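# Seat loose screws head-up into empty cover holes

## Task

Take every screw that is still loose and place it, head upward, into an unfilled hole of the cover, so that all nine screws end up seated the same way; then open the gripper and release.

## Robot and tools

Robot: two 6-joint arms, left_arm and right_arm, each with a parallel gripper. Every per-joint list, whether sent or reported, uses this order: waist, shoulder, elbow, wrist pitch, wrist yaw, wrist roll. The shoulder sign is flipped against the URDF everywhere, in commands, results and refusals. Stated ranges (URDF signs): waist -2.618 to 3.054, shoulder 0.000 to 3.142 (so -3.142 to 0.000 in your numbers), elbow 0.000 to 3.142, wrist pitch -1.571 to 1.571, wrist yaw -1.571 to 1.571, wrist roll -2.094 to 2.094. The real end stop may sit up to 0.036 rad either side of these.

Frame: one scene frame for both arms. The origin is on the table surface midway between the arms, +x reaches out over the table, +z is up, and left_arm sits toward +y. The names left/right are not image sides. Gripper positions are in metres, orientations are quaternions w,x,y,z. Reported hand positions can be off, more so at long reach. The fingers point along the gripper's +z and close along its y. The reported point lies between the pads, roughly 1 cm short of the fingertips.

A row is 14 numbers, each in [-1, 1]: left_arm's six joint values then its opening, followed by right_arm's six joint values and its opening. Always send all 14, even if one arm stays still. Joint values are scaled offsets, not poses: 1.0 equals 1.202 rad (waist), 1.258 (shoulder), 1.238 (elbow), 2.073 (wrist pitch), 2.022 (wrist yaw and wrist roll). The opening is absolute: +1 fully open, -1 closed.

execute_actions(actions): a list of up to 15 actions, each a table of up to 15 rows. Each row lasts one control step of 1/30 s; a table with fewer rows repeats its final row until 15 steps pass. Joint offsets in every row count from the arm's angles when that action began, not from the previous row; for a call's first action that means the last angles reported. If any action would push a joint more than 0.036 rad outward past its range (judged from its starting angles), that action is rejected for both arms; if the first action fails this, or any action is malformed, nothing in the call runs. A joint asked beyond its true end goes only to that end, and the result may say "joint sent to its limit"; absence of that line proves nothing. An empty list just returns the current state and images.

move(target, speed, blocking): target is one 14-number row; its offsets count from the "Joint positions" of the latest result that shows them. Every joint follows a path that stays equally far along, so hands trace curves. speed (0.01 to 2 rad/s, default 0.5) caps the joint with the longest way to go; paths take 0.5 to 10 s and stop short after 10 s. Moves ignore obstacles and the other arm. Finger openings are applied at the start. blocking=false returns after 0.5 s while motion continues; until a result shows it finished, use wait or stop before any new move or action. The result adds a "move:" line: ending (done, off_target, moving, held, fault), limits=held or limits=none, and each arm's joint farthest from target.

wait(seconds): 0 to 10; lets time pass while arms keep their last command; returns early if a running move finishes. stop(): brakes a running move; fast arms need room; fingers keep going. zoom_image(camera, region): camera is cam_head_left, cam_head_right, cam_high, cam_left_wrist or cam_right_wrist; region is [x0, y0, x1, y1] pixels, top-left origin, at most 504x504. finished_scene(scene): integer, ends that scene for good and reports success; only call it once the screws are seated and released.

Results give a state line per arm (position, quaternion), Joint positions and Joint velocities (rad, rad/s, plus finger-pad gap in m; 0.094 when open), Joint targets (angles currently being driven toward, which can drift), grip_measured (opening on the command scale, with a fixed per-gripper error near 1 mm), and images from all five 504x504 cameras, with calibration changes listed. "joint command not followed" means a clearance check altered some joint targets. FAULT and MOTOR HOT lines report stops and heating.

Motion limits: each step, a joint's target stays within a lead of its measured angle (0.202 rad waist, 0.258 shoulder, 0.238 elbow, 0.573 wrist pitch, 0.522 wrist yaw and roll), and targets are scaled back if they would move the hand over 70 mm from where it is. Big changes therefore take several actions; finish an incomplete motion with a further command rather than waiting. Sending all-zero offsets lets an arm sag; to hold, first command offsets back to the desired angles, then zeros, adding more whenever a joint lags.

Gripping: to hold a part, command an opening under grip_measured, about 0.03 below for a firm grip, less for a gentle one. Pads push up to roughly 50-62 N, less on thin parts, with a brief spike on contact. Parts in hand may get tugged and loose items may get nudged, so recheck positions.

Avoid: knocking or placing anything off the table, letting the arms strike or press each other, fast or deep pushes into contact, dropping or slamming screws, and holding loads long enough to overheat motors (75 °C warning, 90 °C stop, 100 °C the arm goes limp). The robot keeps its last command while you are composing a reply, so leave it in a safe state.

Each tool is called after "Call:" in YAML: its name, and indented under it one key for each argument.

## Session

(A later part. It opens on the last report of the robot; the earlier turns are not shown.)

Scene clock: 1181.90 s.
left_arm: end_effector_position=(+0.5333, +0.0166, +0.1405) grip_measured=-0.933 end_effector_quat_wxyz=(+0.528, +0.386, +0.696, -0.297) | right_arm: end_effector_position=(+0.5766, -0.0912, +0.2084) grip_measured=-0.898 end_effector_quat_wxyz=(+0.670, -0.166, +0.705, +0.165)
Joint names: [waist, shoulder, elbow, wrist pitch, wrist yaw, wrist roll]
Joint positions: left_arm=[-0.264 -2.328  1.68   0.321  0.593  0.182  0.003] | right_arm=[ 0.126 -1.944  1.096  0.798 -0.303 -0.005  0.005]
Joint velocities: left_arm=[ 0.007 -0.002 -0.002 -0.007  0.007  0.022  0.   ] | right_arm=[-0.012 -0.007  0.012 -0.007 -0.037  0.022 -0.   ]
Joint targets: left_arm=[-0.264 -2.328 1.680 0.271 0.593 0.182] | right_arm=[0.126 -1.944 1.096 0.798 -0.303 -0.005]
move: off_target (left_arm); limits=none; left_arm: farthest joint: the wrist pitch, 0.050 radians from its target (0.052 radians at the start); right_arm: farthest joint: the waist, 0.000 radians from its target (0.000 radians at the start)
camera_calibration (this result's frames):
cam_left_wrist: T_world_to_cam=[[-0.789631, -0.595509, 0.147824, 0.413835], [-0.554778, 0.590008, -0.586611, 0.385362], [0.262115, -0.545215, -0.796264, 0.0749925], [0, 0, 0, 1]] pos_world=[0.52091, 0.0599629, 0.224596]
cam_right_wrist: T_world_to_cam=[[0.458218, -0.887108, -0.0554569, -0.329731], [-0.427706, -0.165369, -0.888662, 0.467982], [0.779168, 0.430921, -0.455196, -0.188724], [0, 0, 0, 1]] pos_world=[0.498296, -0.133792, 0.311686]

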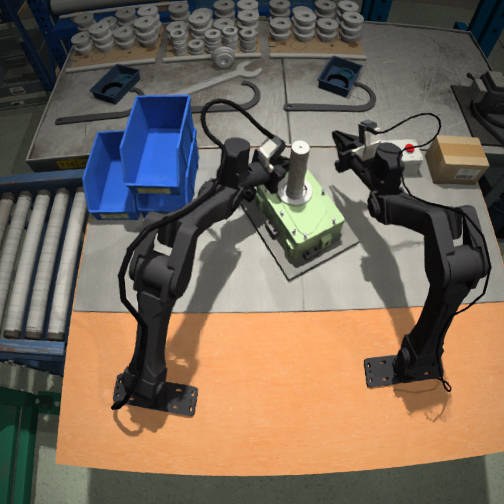

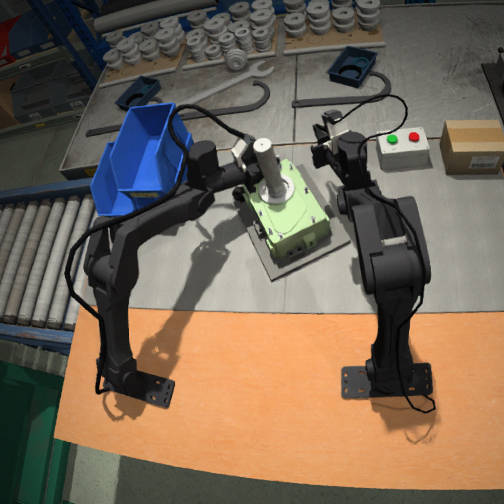

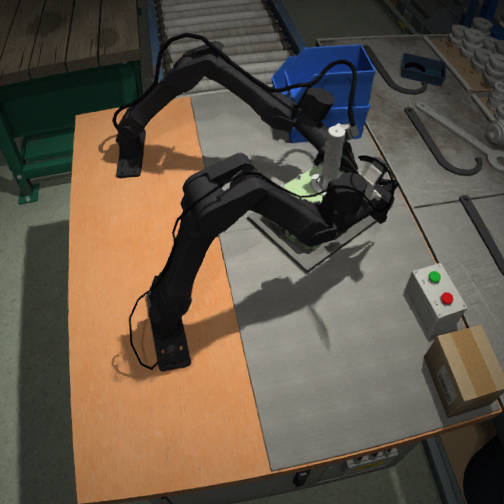

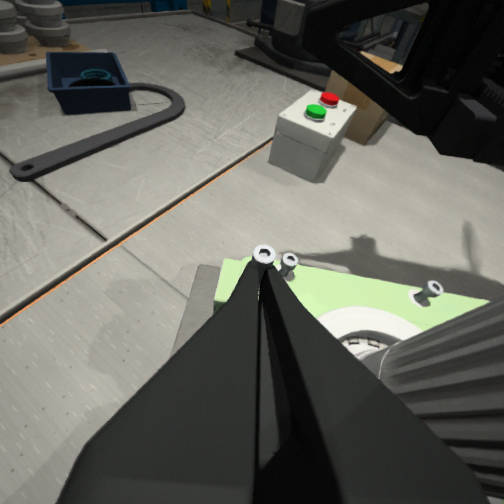

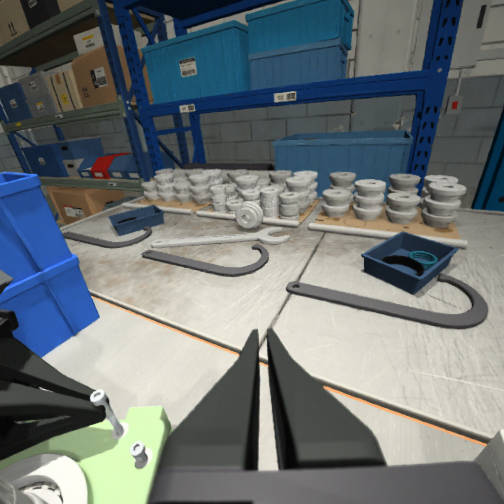

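Call:
execute_actions:
  actions:
    - [[0,0,0,0,-0.009,0,-0.965,0,0,0,0,0,0,-0.9]]
    - [[0,0,0,0,-0.007,0,-0.965,0,0,0,0,0,0,-0.9]]

Call:
move:
  target: [0,0,-0.02,-0.025,0,0,-0.965,0,0,0,0,0,0,-0.9]
  speed: 0.03

Call:
zoom_image:
  camera: "cam_right_wrist"
  region: [60,350,180,470]

Scene clock: 1190.57 s.
left_arm: end_effector_position=(+0.5339, +0.0169, +0.1409) grip_measured=-0.933 end_effector_quat_wxyz=(+0.530, +0.385, +0.696, -0.295) | right_arm: end_effector_position=(+0.5766, -0.0912, +0.2084) grip_measured=-0.898 end_effector_quat_wxyz=(+0.670, -0.166, +0.705, +0.165)
Joint names: [waist, shoulder, elbow, wrist pitch, wrist yaw, wrist roll]
Joint positions: left_arm=[-0.264 -2.328  1.68   0.324  0.59   0.182  0.003] | right_arm=[ 0.126 -1.944  1.096  0.798 -0.303 -0.005  0.005]
Joint velocities: left_arm=[-0.002  0.007 -0.007  0.037  0.037  0.007  0.   ] | right_arm=[-0.002 -0.027 -0.002  0.051  0.022  0.007 -0.002]
Joint targets: left_arm=[-0.264 -2.328 1.680 0.323 0.576 0.182] | right_arm=[0.126 -1.944 1.096 0.798 -0.303 -0.005]
camera_calibration (this result's frames):
cam_left_wrist: T_world_to_cam=[[-0.788271, -0.597792, 0.145855, 0.413978], [-0.55502, 0.58841, -0.587985, 0.386116], [0.26567, -0.544444, -0.795613, 0.073267], [0, 0, 0, 1]] pos_world=[0.521164, 0.060168, 0.224942]
cam_right_wrist: T_world_to_cam=[[0.458218, -0.887108, -0.0554569, -0.329731], [-0.427706, -0.165369, -0.888662, 0.467982], [0.779168, 0.430921, -0.455196, -0.188724], [0, 0, 0, 1]] pos_world=[0.498296, -0.133792, 0.311686]

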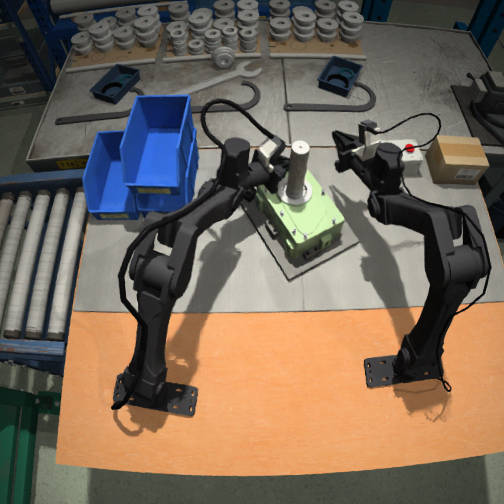

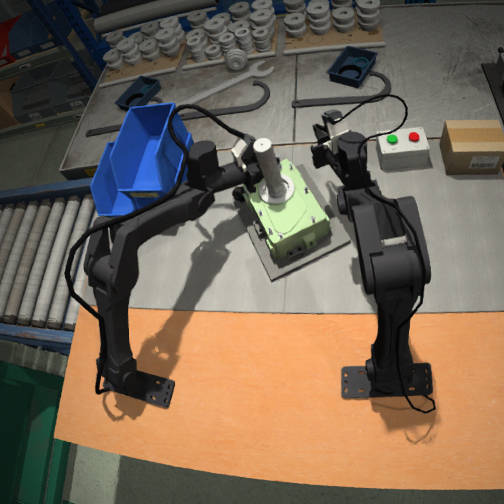

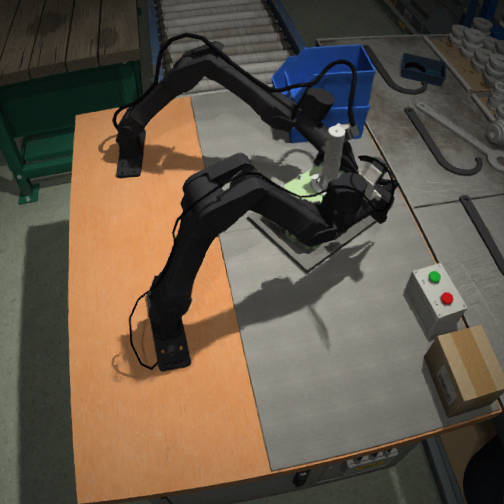

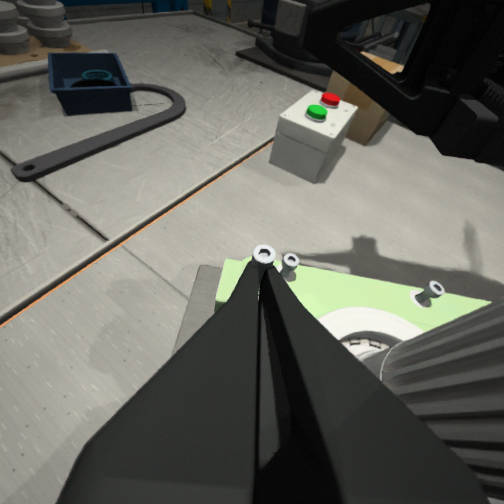

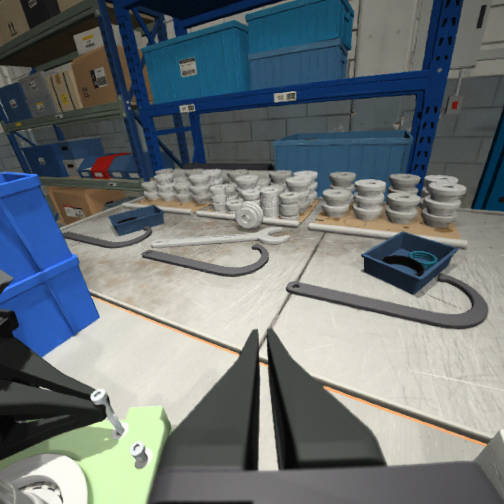

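Scene clock: 1192.53 s.
left_arm: end_effector_position=(+0.5337, +0.0169, +0.1405) grip_measured=-0.933 end_effector_quat_wxyz=(+0.529, +0.385, +0.696, -0.295) | right_arm: end_effector_position=(+0.5766, -0.0912, +0.2084) grip_measured=-0.898 end_effector_quat_wxyz=(+0.670, -0.166, +0.705, +0.165)
Joint names: [waist, shoulder, elbow, wrist pitch, wrist yaw, wrist roll]
Joint positions: left_arm=[-0.264 -2.328  1.68   0.322  0.59   0.182  0.003] | right_arm=[ 0.126 -1.944  1.096  0.798 -0.303 -0.005  0.005]
Joint velocities: left_arm=[ 0.007 -0.012  0.007  0.007  0.022 -0.095  0.001] | right_arm=[-0.002  0.002 -0.012  0.007 -0.037 -0.007 -0.001]
Joint targets: left_arm=[-0.264 -2.328 1.655 0.272 0.590 0.182] | right_arm=[0.126 -1.944 1.096 0.798 -0.303 -0.005]
move: off_target (left_arm); limits=none; left_arm: farthest joint: the wrist pitch, 0.050 radians from its target (0.051 radians at the start); right_arm: farthest joint: the waist, 0.000 radians from its target (0.000 radians at the start)
camera_calibration (this result's frames):
cam_left_wrist: T_world_to_cam=[[-0.788014, -0.5979, 0.146797, 0.413701], [-0.556053, 0.588844, -0.586573, 0.38613], [0.264271, -0.543855, -0.796482, 0.0738727], [0, 0, 0, 1]] pos_world=[0.521189, 0.0601576, 0.224601]
cam_right_wrist: T_world_to_cam=[[0.458218, -0.887108, -0.0554569, -0.329731], [-0.427706, -0.165369, -0.888662, 0.467982], [0.779168, 0.430921, -0.455196, -0.188724], [0, 0, 0, 1]] pos_world=[0.498296, -0.133792, 0.311686]

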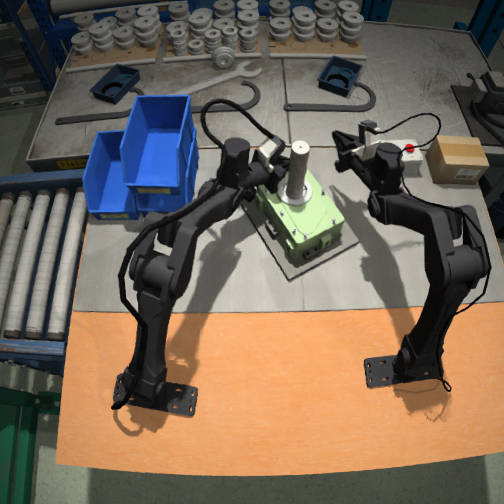

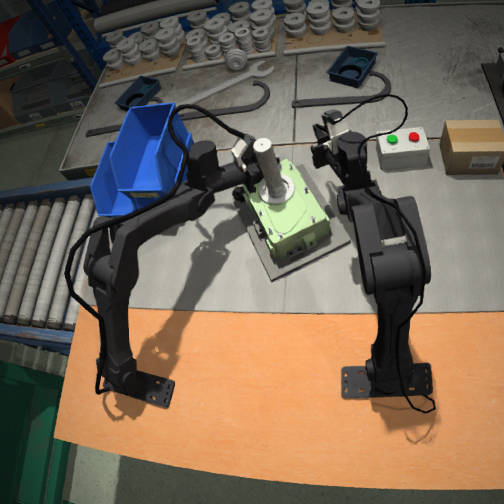

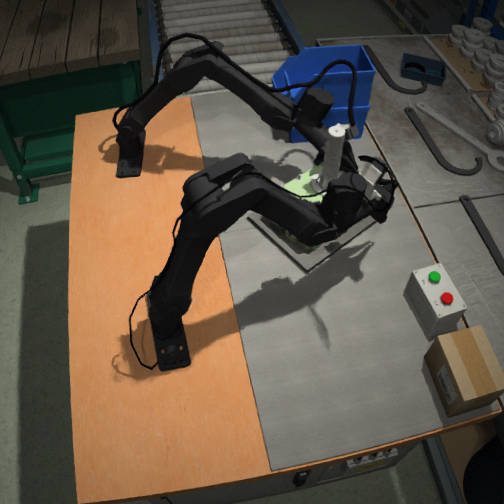

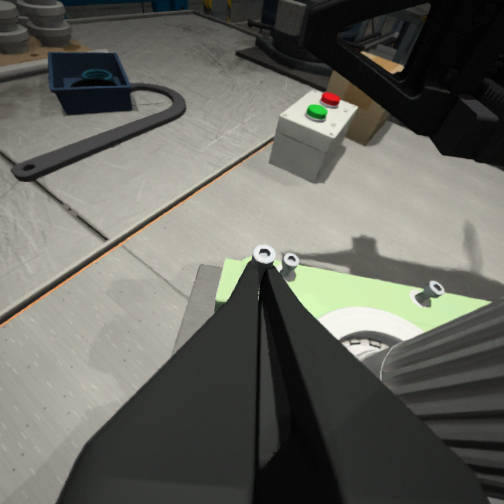

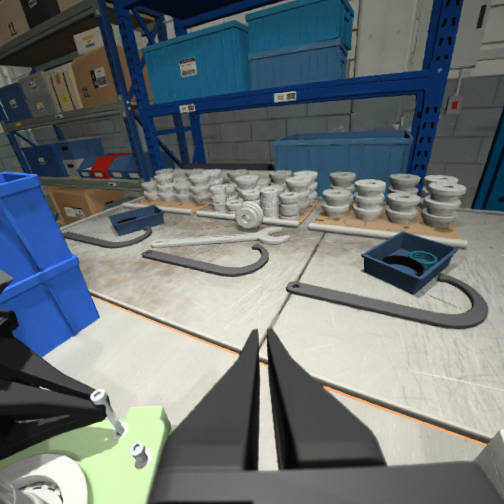

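Region (60, 350, 180, 470) of cam_right_wrist's 504x504 image, scaled by 4.200, with more detail than that image has.

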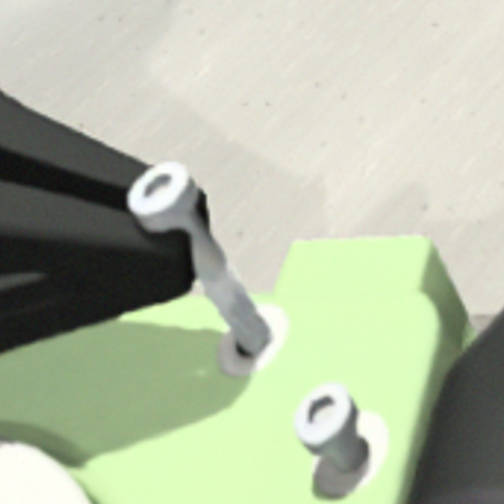

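Call:
move:
  target: [0,0.016,-0.034,0,0,0,-0.965,0,0,0,0,0,0,-0.9]
  speed: 0.015

Call:
zoom_image:
  camera: "cam_right_wrist"
  region: [60,350,180,470]

Scene clock: 1201.83 s.
left_arm: end_effector_position=(+0.5323, +0.0175, +0.1408) grip_measured=-0.933 end_effector_quat_wxyz=(+0.533, +0.385, +0.693, -0.295) | right_arm: end_effector_position=(+0.5766, -0.0912, +0.2084) grip_measured=-0.898 end_effector_quat_wxyz=(+0.670, -0.166, +0.705, +0.165)
Joint names: [waist, shoulder, elbow, wrist pitch, wrist yaw, wrist roll]
Joint positions: left_arm=[-0.264 -2.323  1.662  0.345  0.59   0.182  0.003] | right_arm=[ 0.126 -1.944  1.096  0.798 -0.303 -0.005  0.005]
Joint velocities: left_arm=[-0.007  0.017 -0.007  0.022 -0.066 -0.007 -0.001] | right_arm=[-0.012  0.007 -0.007  0.007 -0.007  0.007 -0.   ]
Joint targets: left_arm=[-0.264 -2.308 1.638 0.322 0.590 0.182] | right_arm=[0.126 -1.944 1.096 0.798 -0.303 -0.005]
move: off_target (left_arm); limits=none; left_arm: farthest joint: the elbow, 0.024 radians from its target (0.042 radians at the start); right_arm: farthest joint: the waist, 0.000 radians from its target (0.000 radians at the start)
camera_calibration (this result's frames):
cam_left_wrist: T_world_to_cam=[[-0.789433, -0.597302, 0.141512, 0.414376], [-0.55024, 0.586395, -0.594455, 0.383187], [0.272087, -0.547148, -0.791579, 0.0700095], [0, 0, 0, 1]] pos_world=[0.518918, 0.0611142, 0.224566]
cam_right_wrist: T_world_to_cam=[[0.458218, -0.887108, -0.0554569, -0.329731], [-0.427706, -0.165369, -0.888662, 0.467982], [0.779168, 0.430921, -0.455196, -0.188724], [0, 0, 0, 1]] pos_world=[0.498296, -0.133792, 0.311686]

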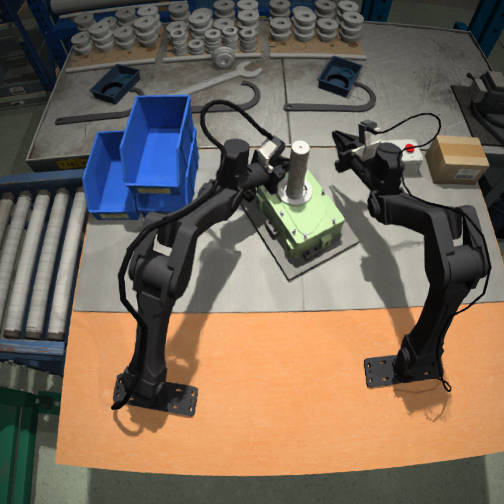

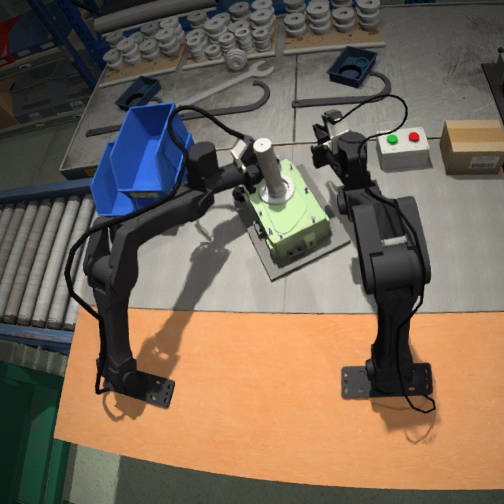

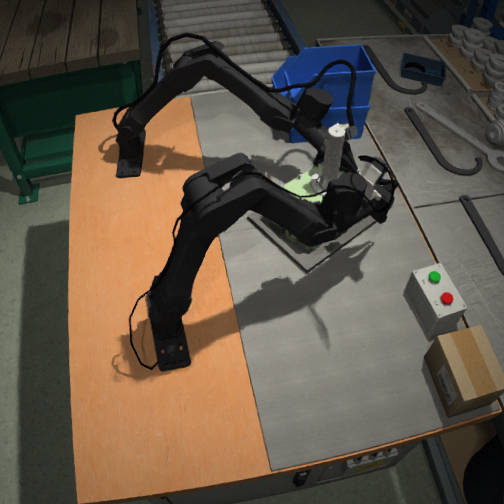

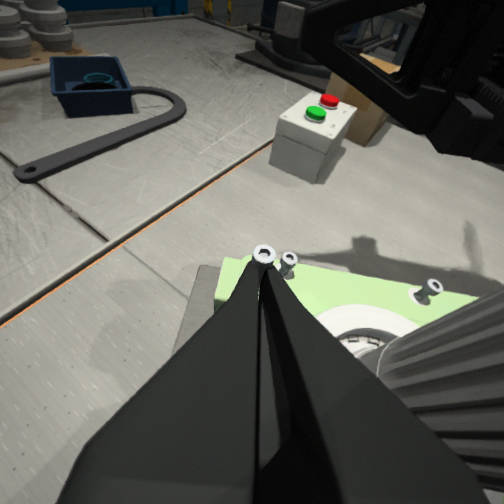

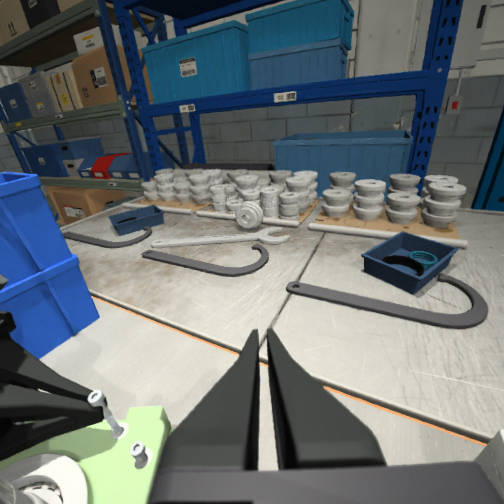

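Region (60, 350, 180, 470) of cam_right_wrist's 504x504 image, scaled by 4.200, with more detail than that image has.

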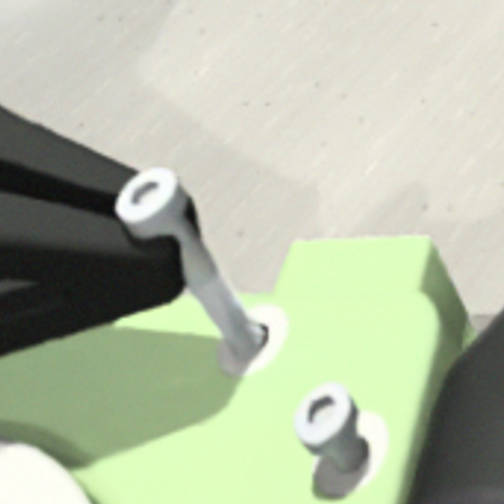

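Call:
move:
  target: [0,0.03,0.045,-0.045,0,0,-0.965,0,0,0,0,0,0,-0.9]
  speed: 0.03

Call:
zoom_image:
  camera: "cam_right_wrist"
  region: [0,330,170,504]

Scene clock: 1221.17 s.
left_arm: end_effector_position=(+0.5307, +0.0182, +0.1426) grip_measured=-0.933 end_effector_quat_wxyz=(+0.518, +0.384, +0.705, -0.297) | right_arm: end_effector_position=(+0.5766, -0.0912, +0.2084) grip_measured=-0.898 end_effector_quat_wxyz=(+0.670, -0.166, +0.705, +0.165)
Joint names: [waist, shoulder, elbow, wrist pitch, wrist yaw, wrist roll]
Joint positions: left_arm=[-0.264 -2.311  1.684  0.273  0.59   0.182  0.003] | right_arm=[ 0.126 -1.944  1.096  0.798 -0.303 -0.005  0.005]
Joint velocities: left_arm=[ 0.007 -0.007  0.007 -0.037  0.066 -0.022  0.   ] | right_arm=[ 0.002 -0.012  0.007 -0.022  0.022 -0.095  0.   ]
Joint targets: left_arm=[-0.264 -2.285 1.718 0.252 0.590 0.182] | right_arm=[0.126 -1.944 1.096 0.798 -0.303 -0.005]
move: off_target (left_arm); limits=none; left_arm: farthest joint: the elbow, 0.034 radians from its target (0.056 radians at the start); right_arm: farthest joint: the waist, 0.000 radians from its target (0.000 radians at the start)
camera_calibration (this result's frames):
cam_left_wrist: T_world_to_cam=[[-0.784071, -0.599561, 0.160496, 0.407766], [-0.570839, 0.595075, -0.565711, 0.389684], [0.243671, -0.535175, -0.808834, 0.0895471], [0, 0, 0, 1]] pos_world=[0.520344, 0.0605133, 0.227432]
cam_right_wrist: T_world_to_cam=[[0.458218, -0.887108, -0.0554569, -0.329731], [-0.427706, -0.165369, -0.888662, 0.467982], [0.779168, 0.430921, -0.455196, -0.188724], [0, 0, 0, 1]] pos_world=[0.498296, -0.133792, 0.311686]

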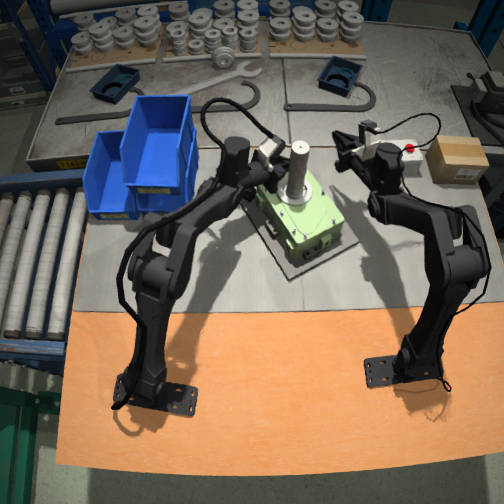

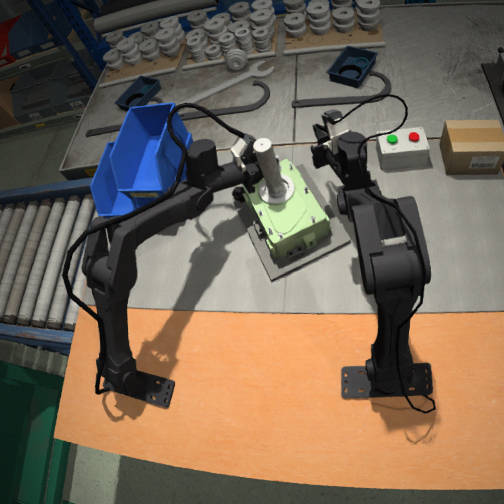

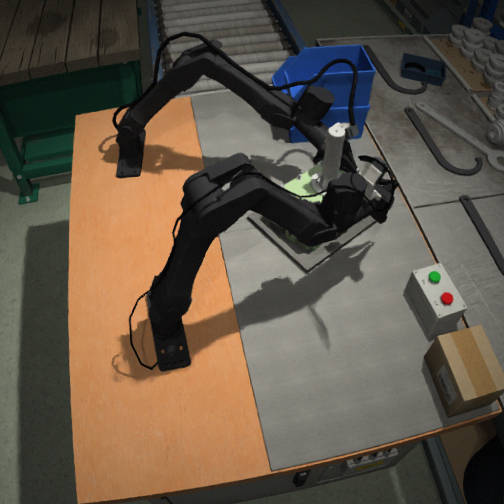

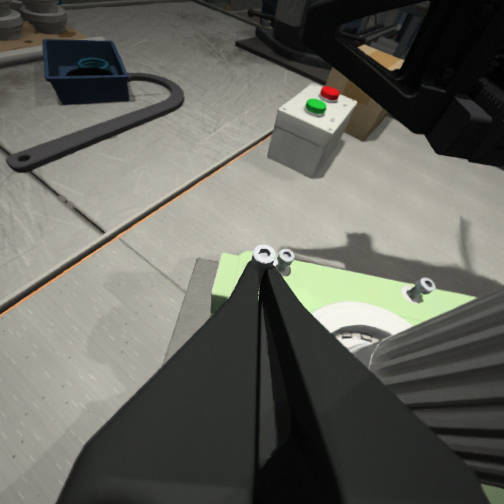

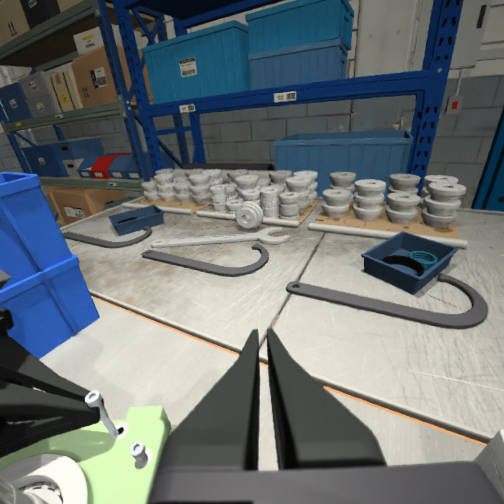

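Region (0, 330, 170, 504) of cam_right_wrist's 504x504 image, scaled by 2.897, with more detail than that image has; it fills the left 492 columns of this view, and the rest is white.

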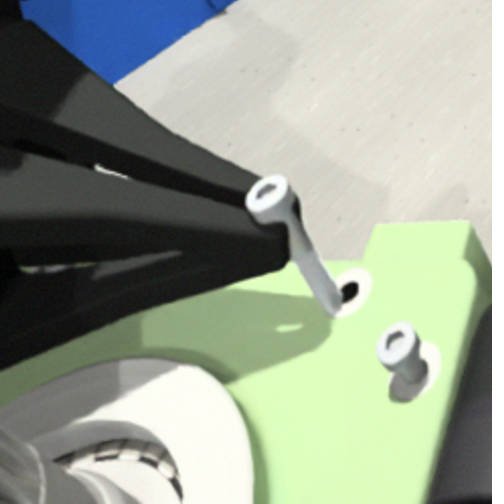

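Call:
move:
  target: [0,0,0.038,0,0,0,-0.965,0,0,0,0,0,0,-0.9]
  speed: 0.02

Call:
move:
  target: [0,-0.024,0,0,0,0,-0.965,0,0,0,0,0,0,-0.9]
  speed: 0.015

Call:
zoom_image:
  camera: "cam_right_wrist"
  region: [60,350,180,470]

Scene clock: 1230.47 s.
left_arm: end_effector_position=(+0.5337, +0.0169, +0.1510) grip_measured=-0.933 end_effector_quat_wxyz=(+0.525, +0.385, +0.699, -0.296) | right_arm: end_effector_position=(+0.5766, -0.0912, +0.2084) grip_measured=-0.898 end_effector_quat_wxyz=(+0.670, -0.166, +0.705, +0.165)
Joint names: [waist, shoulder, elbow, wrist pitch, wrist yaw, wrist roll]
Joint positions: left_arm=[-0.264 -2.311  1.703  0.273  0.59   0.182  0.003] | right_arm=[ 0.126 -1.944  1.096  0.798 -0.303 -0.005  0.005]
Joint velocities: left_arm=[ 0.007  0.007  0.012  0.051  0.037 -0.022 -0.001] | right_arm=[ 0.012  0.017 -0.022 -0.051 -0.066 -0.022 -0.   ]
Joint targets: left_arm=[-0.264 -2.311 1.731 0.273 0.590 0.182] | right_arm=[0.126 -1.944 1.096 0.798 -0.303 -0.005]
move: off_target (left_arm); limits=none; left_arm: farthest joint: the elbow, 0.028 radians from its target (0.047 radians at the start); right_arm: farthest joint: the waist, 0.000 radians from its target (0.000 radians at the start)
camera_calibration (this result's frames):
cam_left_wrist: T_world_to_cam=[[-0.78681, -0.598407, 0.151126, 0.410839], [-0.560769, 0.590832, -0.580048, 0.393783], [0.257815, -0.541134, -0.80044, 0.0863014], [0, 0, 0, 1]] pos_world=[0.521823, 0.0598901, 0.235404]
cam_right_wrist: T_world_to_cam=[[0.458218, -0.887108, -0.0554569, -0.329731], [-0.427706, -0.165369, -0.888662, 0.467982], [0.779168, 0.430921, -0.455196, -0.188724], [0, 0, 0, 1]] pos_world=[0.498296, -0.133792, 0.311686]

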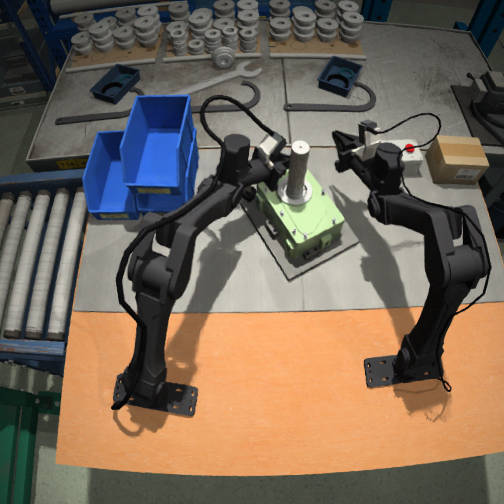

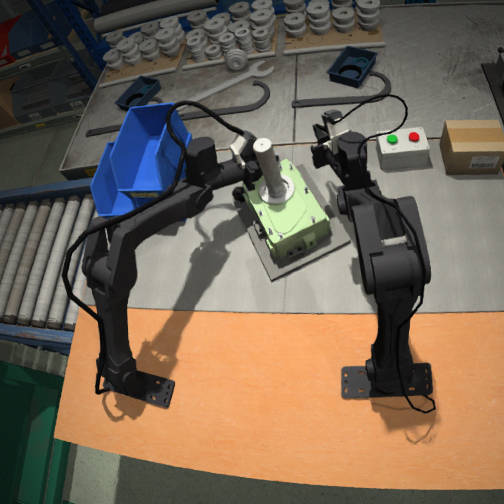

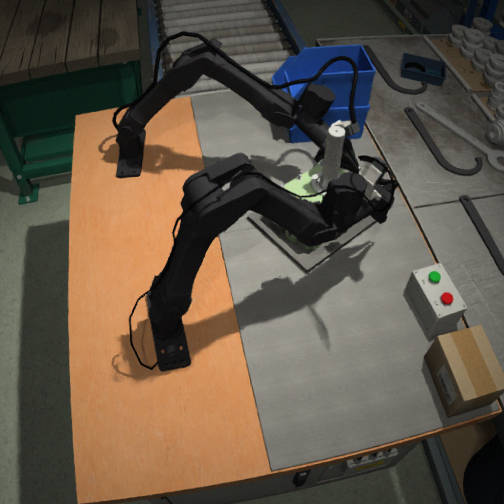

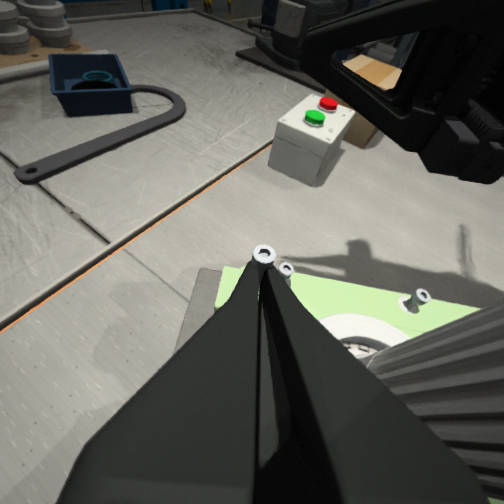

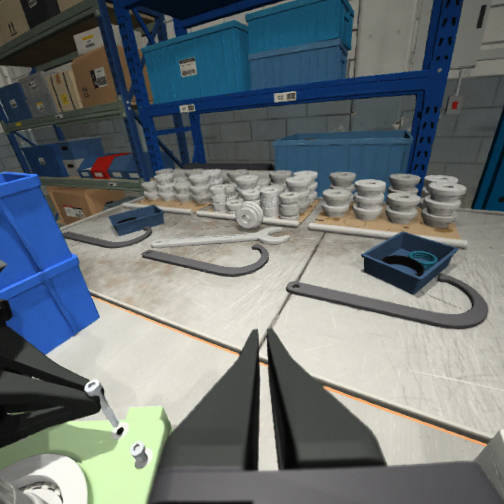

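Scene clock: 1232.70 s.
left_arm: end_effector_position=(+0.5341, +0.0168, +0.1414) grip_measured=-0.933 end_effector_quat_wxyz=(+0.519, +0.384, +0.703, -0.296) | right_arm: end_effector_position=(+0.5766, -0.0912, +0.2084) grip_measured=-0.898 end_effector_quat_wxyz=(+0.670, -0.166, +0.705, +0.165)
Joint names: [waist, shoulder, elbow, wrist pitch, wrist yaw, wrist roll]
Joint positions: left_arm=[-0.264 -2.327  1.703  0.273  0.59   0.182  0.003] | right_arm=[ 0.126 -1.944  1.096  0.798 -0.303 -0.005  0.005]
Joint velocities: left_arm=[ 0.012  0.002  0.012 -0.051  0.007  0.051 -0.001] | right_arm=[-0.012  0.012 -0.007  0.037  0.007  0.007 -0.001]
Joint targets: left_arm=[-0.264 -2.341 1.703 0.273 0.590 0.182] | right_arm=[0.126 -1.944 1.096 0.798 -0.303 -0.005]
move: done; limits=none; left_arm: farthest joint: the shoulder, 0.014 radians from its target (0.030 radians at the start); right_arm: farthest joint: the waist, 0.000 radians from its target (0.000 radians at the start)
camera_calibration (this result's frames):
cam_left_wrist: T_world_to_cam=[[-0.784632, -0.599325, 0.158627, 0.410309], [-0.568845, 0.594235, -0.568595, 0.391182], [0.246512, -0.536372, -0.807178, 0.0853083], [0, 0, 0, 1]] pos_world=[0.523434, 0.0592116, 0.226197]
cam_right_wrist: T_world_to_cam=[[0.458218, -0.887108, -0.0554569, -0.329731], [-0.427706, -0.165369, -0.888662, 0.467982], [0.779168, 0.430921, -0.455196, -0.188724], [0, 0, 0, 1]] pos_world=[0.498296, -0.133792, 0.311686]

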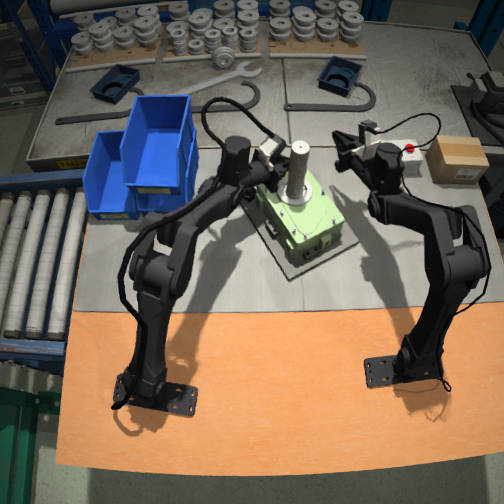

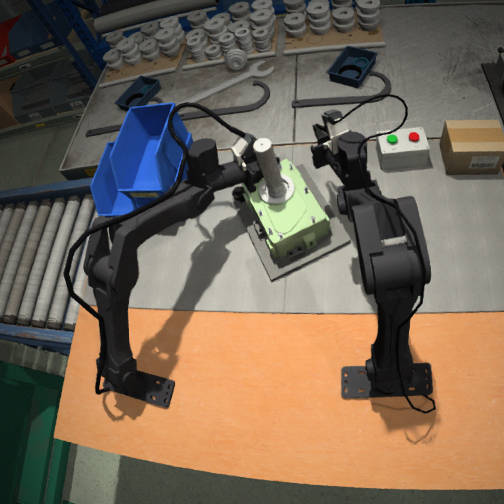

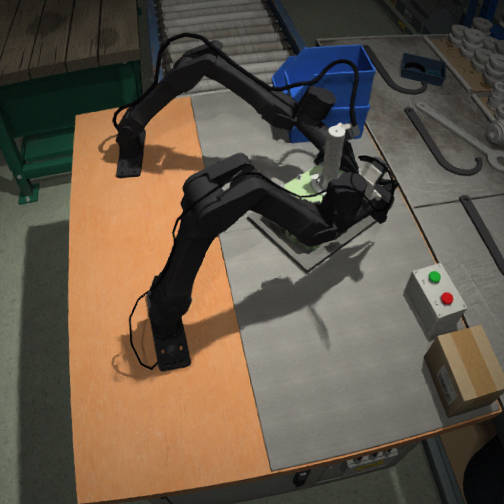

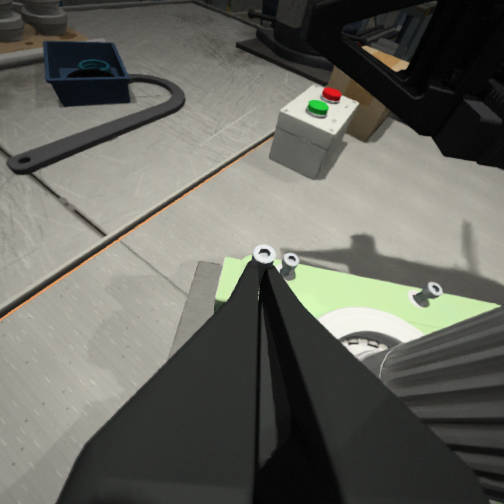

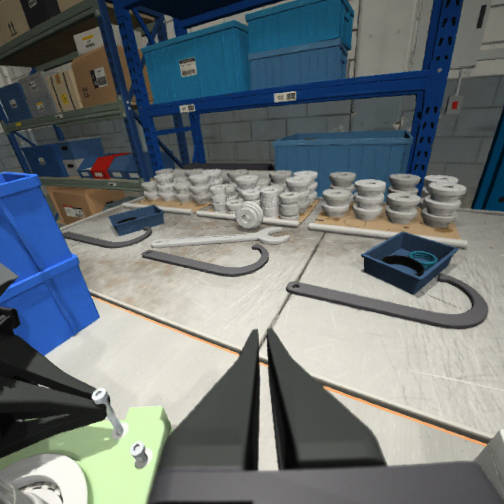

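Region (60, 350, 180, 470) of cam_right_wrist's 504x504 image, scaled by 4.200, with more detail than that image has.

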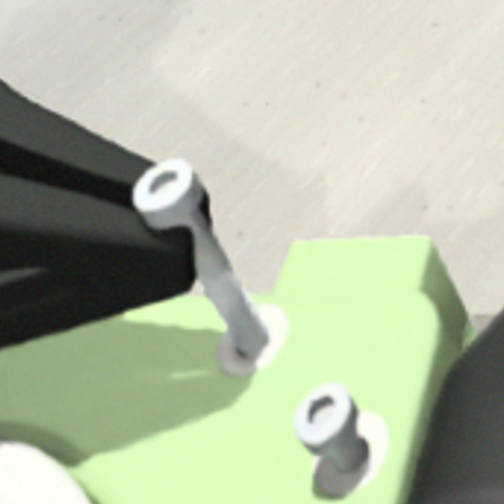

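Call:
move:
  target: [0,0,0,-0.026,-0.005,0,-0.965,0,0,0,0,0,0,-0.9]
  speed: 0.02

Call:
zoom_image:
  camera: "cam_right_wrist"
  region: [60,350,180,470]

Scene clock: 1240.47 s.
left_arm: end_effector_position=(+0.5340, +0.0169, +0.1407) grip_measured=-0.933 end_effector_quat_wxyz=(+0.518, +0.384, +0.705, -0.296) | right_arm: end_effector_position=(+0.5766, -0.0912, +0.2084) grip_measured=-0.898 end_effector_quat_wxyz=(+0.670, -0.166, +0.705, +0.165)
Joint names: [waist, shoulder, elbow, wrist pitch, wrist yaw, wrist roll]
Joint positions: left_arm=[-0.264 -2.327  1.703  0.27   0.59   0.182  0.003] | right_arm=[ 0.126 -1.944  1.096  0.798 -0.303 -0.005  0.005]
Joint velocities: left_arm=[-0.007  0.002 -0.017 -0.007 -0.007 -0.022 -0.001] | right_arm=[ 0.007 -0.022 -0.007  0.037 -0.037 -0.066 -0.   ]
Joint targets: left_arm=[-0.264 -2.327 1.703 0.219 0.580 0.182] | right_arm=[0.126 -1.944 1.096 0.798 -0.303 -0.005]
move: off_target (left_arm); limits=none; left_arm: farthest joint: the wrist pitch, 0.051 radians from its target (0.054 radians at the start); right_arm: farthest joint: the waist, 0.000 radians from its target (0.000 radians at the start)
camera_calibration (this result's frames):
cam_left_wrist: T_world_to_cam=[[-0.783714, -0.600138, 0.160083, 0.409748], [-0.571008, 0.59472, -0.565914, 0.391357], [0.244422, -0.534923, -0.808774, 0.0861621], [0, 0, 0, 1]] pos_world=[0.523534, 0.0592476, 0.225566]
cam_right_wrist: T_world_to_cam=[[0.458218, -0.887108, -0.0554569, -0.329731], [-0.427706, -0.165369, -0.888662, 0.467982], [0.779168, 0.430921, -0.455196, -0.188724], [0, 0, 0, 1]] pos_world=[0.498296, -0.133792, 0.311686]

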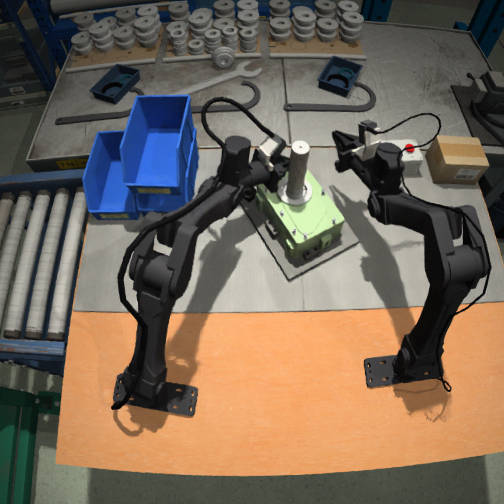

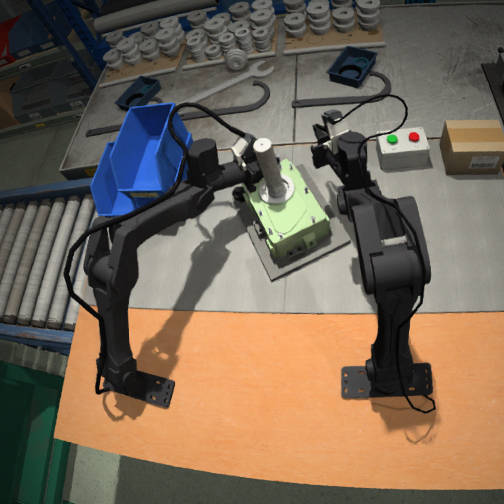

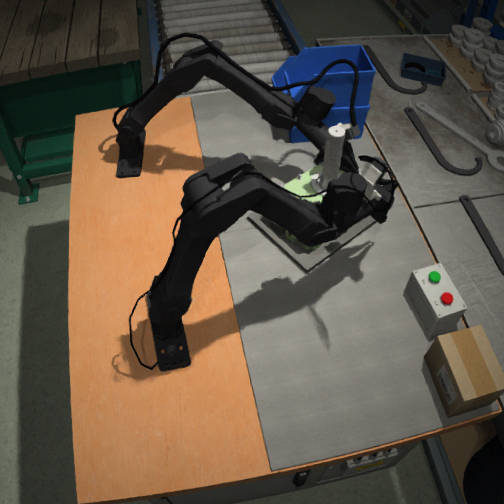

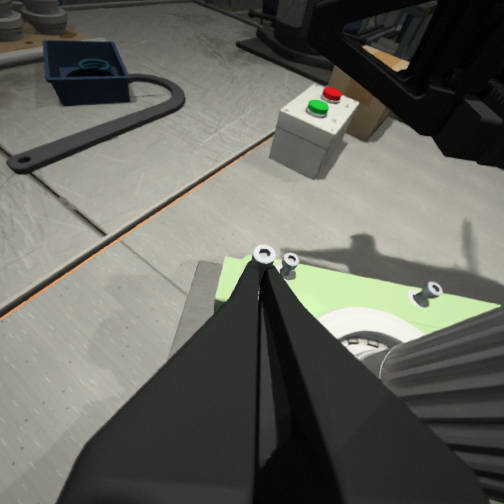

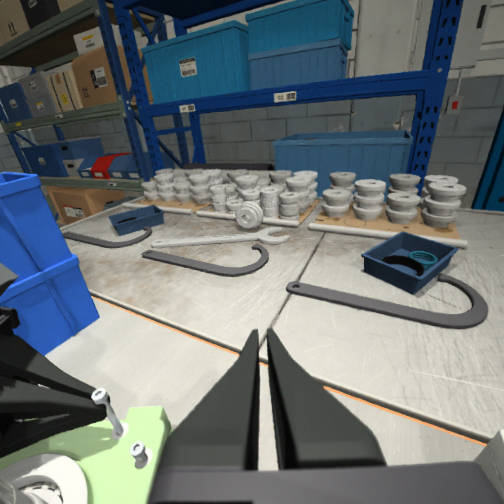

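Region (60, 350, 180, 470) of cam_right_wrist's 504x504 image, scaled by 4.200, with more detail than that image has.

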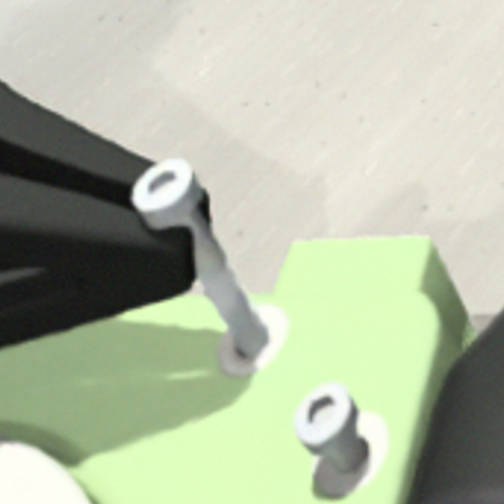

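Call:
move:
  target: [0,0.022,0,-0.022,-0.01,0,-0.965,0,0,0,0,0,0,-0.9]
  speed: 0.015

Call:
zoom_image:
  camera: "cam_right_wrist"
  region: [60,350,180,470]

Scene clock: 1259.57 s.
left_arm: end_effector_position=(+0.5342, +0.0182, +0.1400) grip_measured=-0.933 end_effector_quat_wxyz=(+0.516, +0.382, +0.709, -0.293) | right_arm: end_effector_position=(+0.5766, -0.0912, +0.2084) grip_measured=-0.898 end_effector_quat_wxyz=(+0.670, -0.166, +0.705, +0.165)
Joint names: [waist, shoulder, elbow, wrist pitch, wrist yaw, wrist roll]
Joint positions: left_arm=[-0.264 -2.323  1.703  0.258  0.581  0.182  0.003] | right_arm=[ 0.126 -1.944  1.096  0.798 -0.303 -0.005  0.005]
Joint velocities: left_arm=[-0.012  0.002  0.012 -0.081 -0.022 -0.11  -0.   ] | right_arm=[-0.012  0.022  0.002  0.095 -0.022  0.022 -0.   ]
Joint targets: left_arm=[-0.264 -2.299 1.703 0.224 0.570 0.182] | right_arm=[0.126 -1.944 1.096 0.798 -0.303 -0.005]
move: off_target (left_arm); limits=none; left_arm: farthest joint: the wrist pitch, 0.033 radians from its target (0.045 radians at the start); right_arm: farthest joint: the waist, 0.000 radians from its target (0.000 radians at the start)
camera_calibration (this result's frames):
cam_left_wrist: T_world_to_cam=[[-0.777851, -0.60726, 0.161811, 0.407562], [-0.579581, 0.593636, -0.558284, 0.393926], [0.242966, -0.528045, -0.813717, 0.0875694], [0, 0, 0, 1]] pos_world=[0.524058, 0.059888, 0.225231]
cam_right_wrist: T_world_to_cam=[[0.458218, -0.887108, -0.0554569, -0.329731], [-0.427706, -0.165369, -0.888662, 0.467982], [0.779168, 0.430921, -0.455196, -0.188724], [0, 0, 0, 1]] pos_world=[0.498296, -0.133792, 0.311686]

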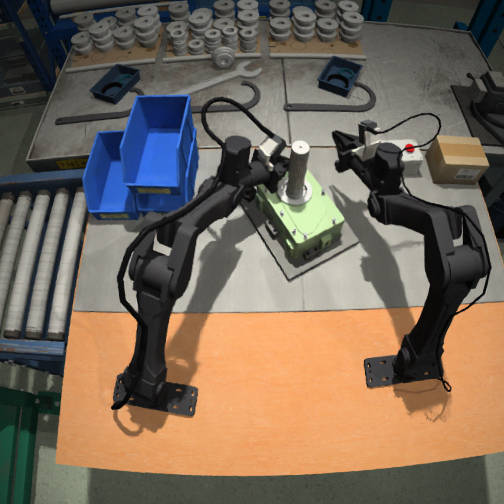

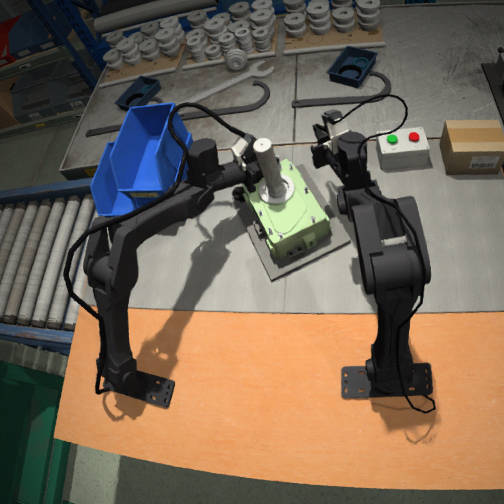

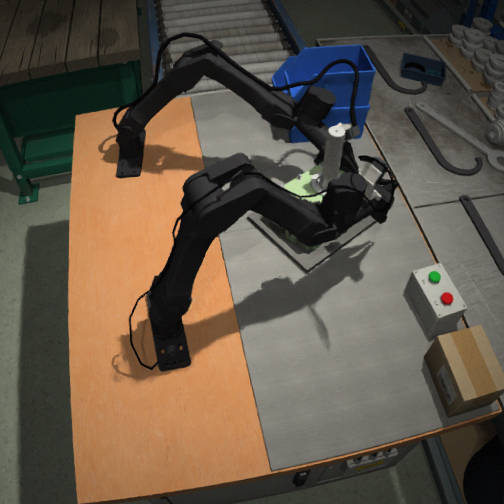

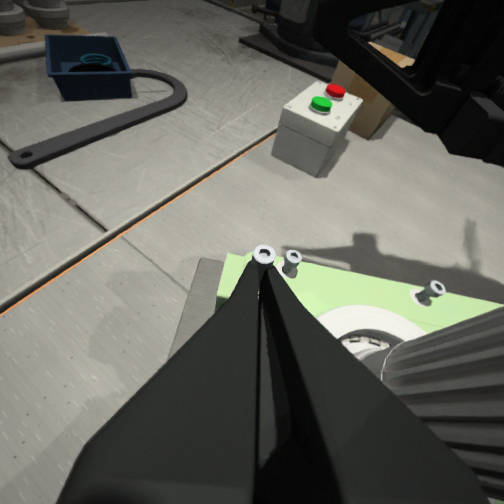

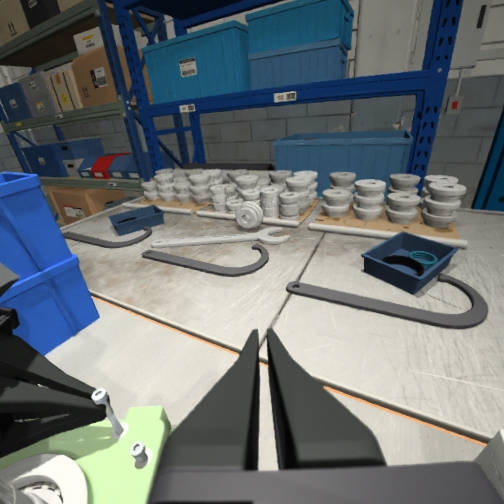

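Region (60, 350, 180, 470) of cam_right_wrist's 504x504 image, scaled by 4.200, with more detail than that image has.

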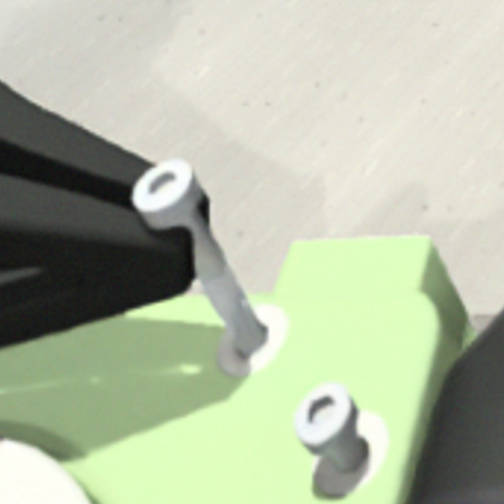

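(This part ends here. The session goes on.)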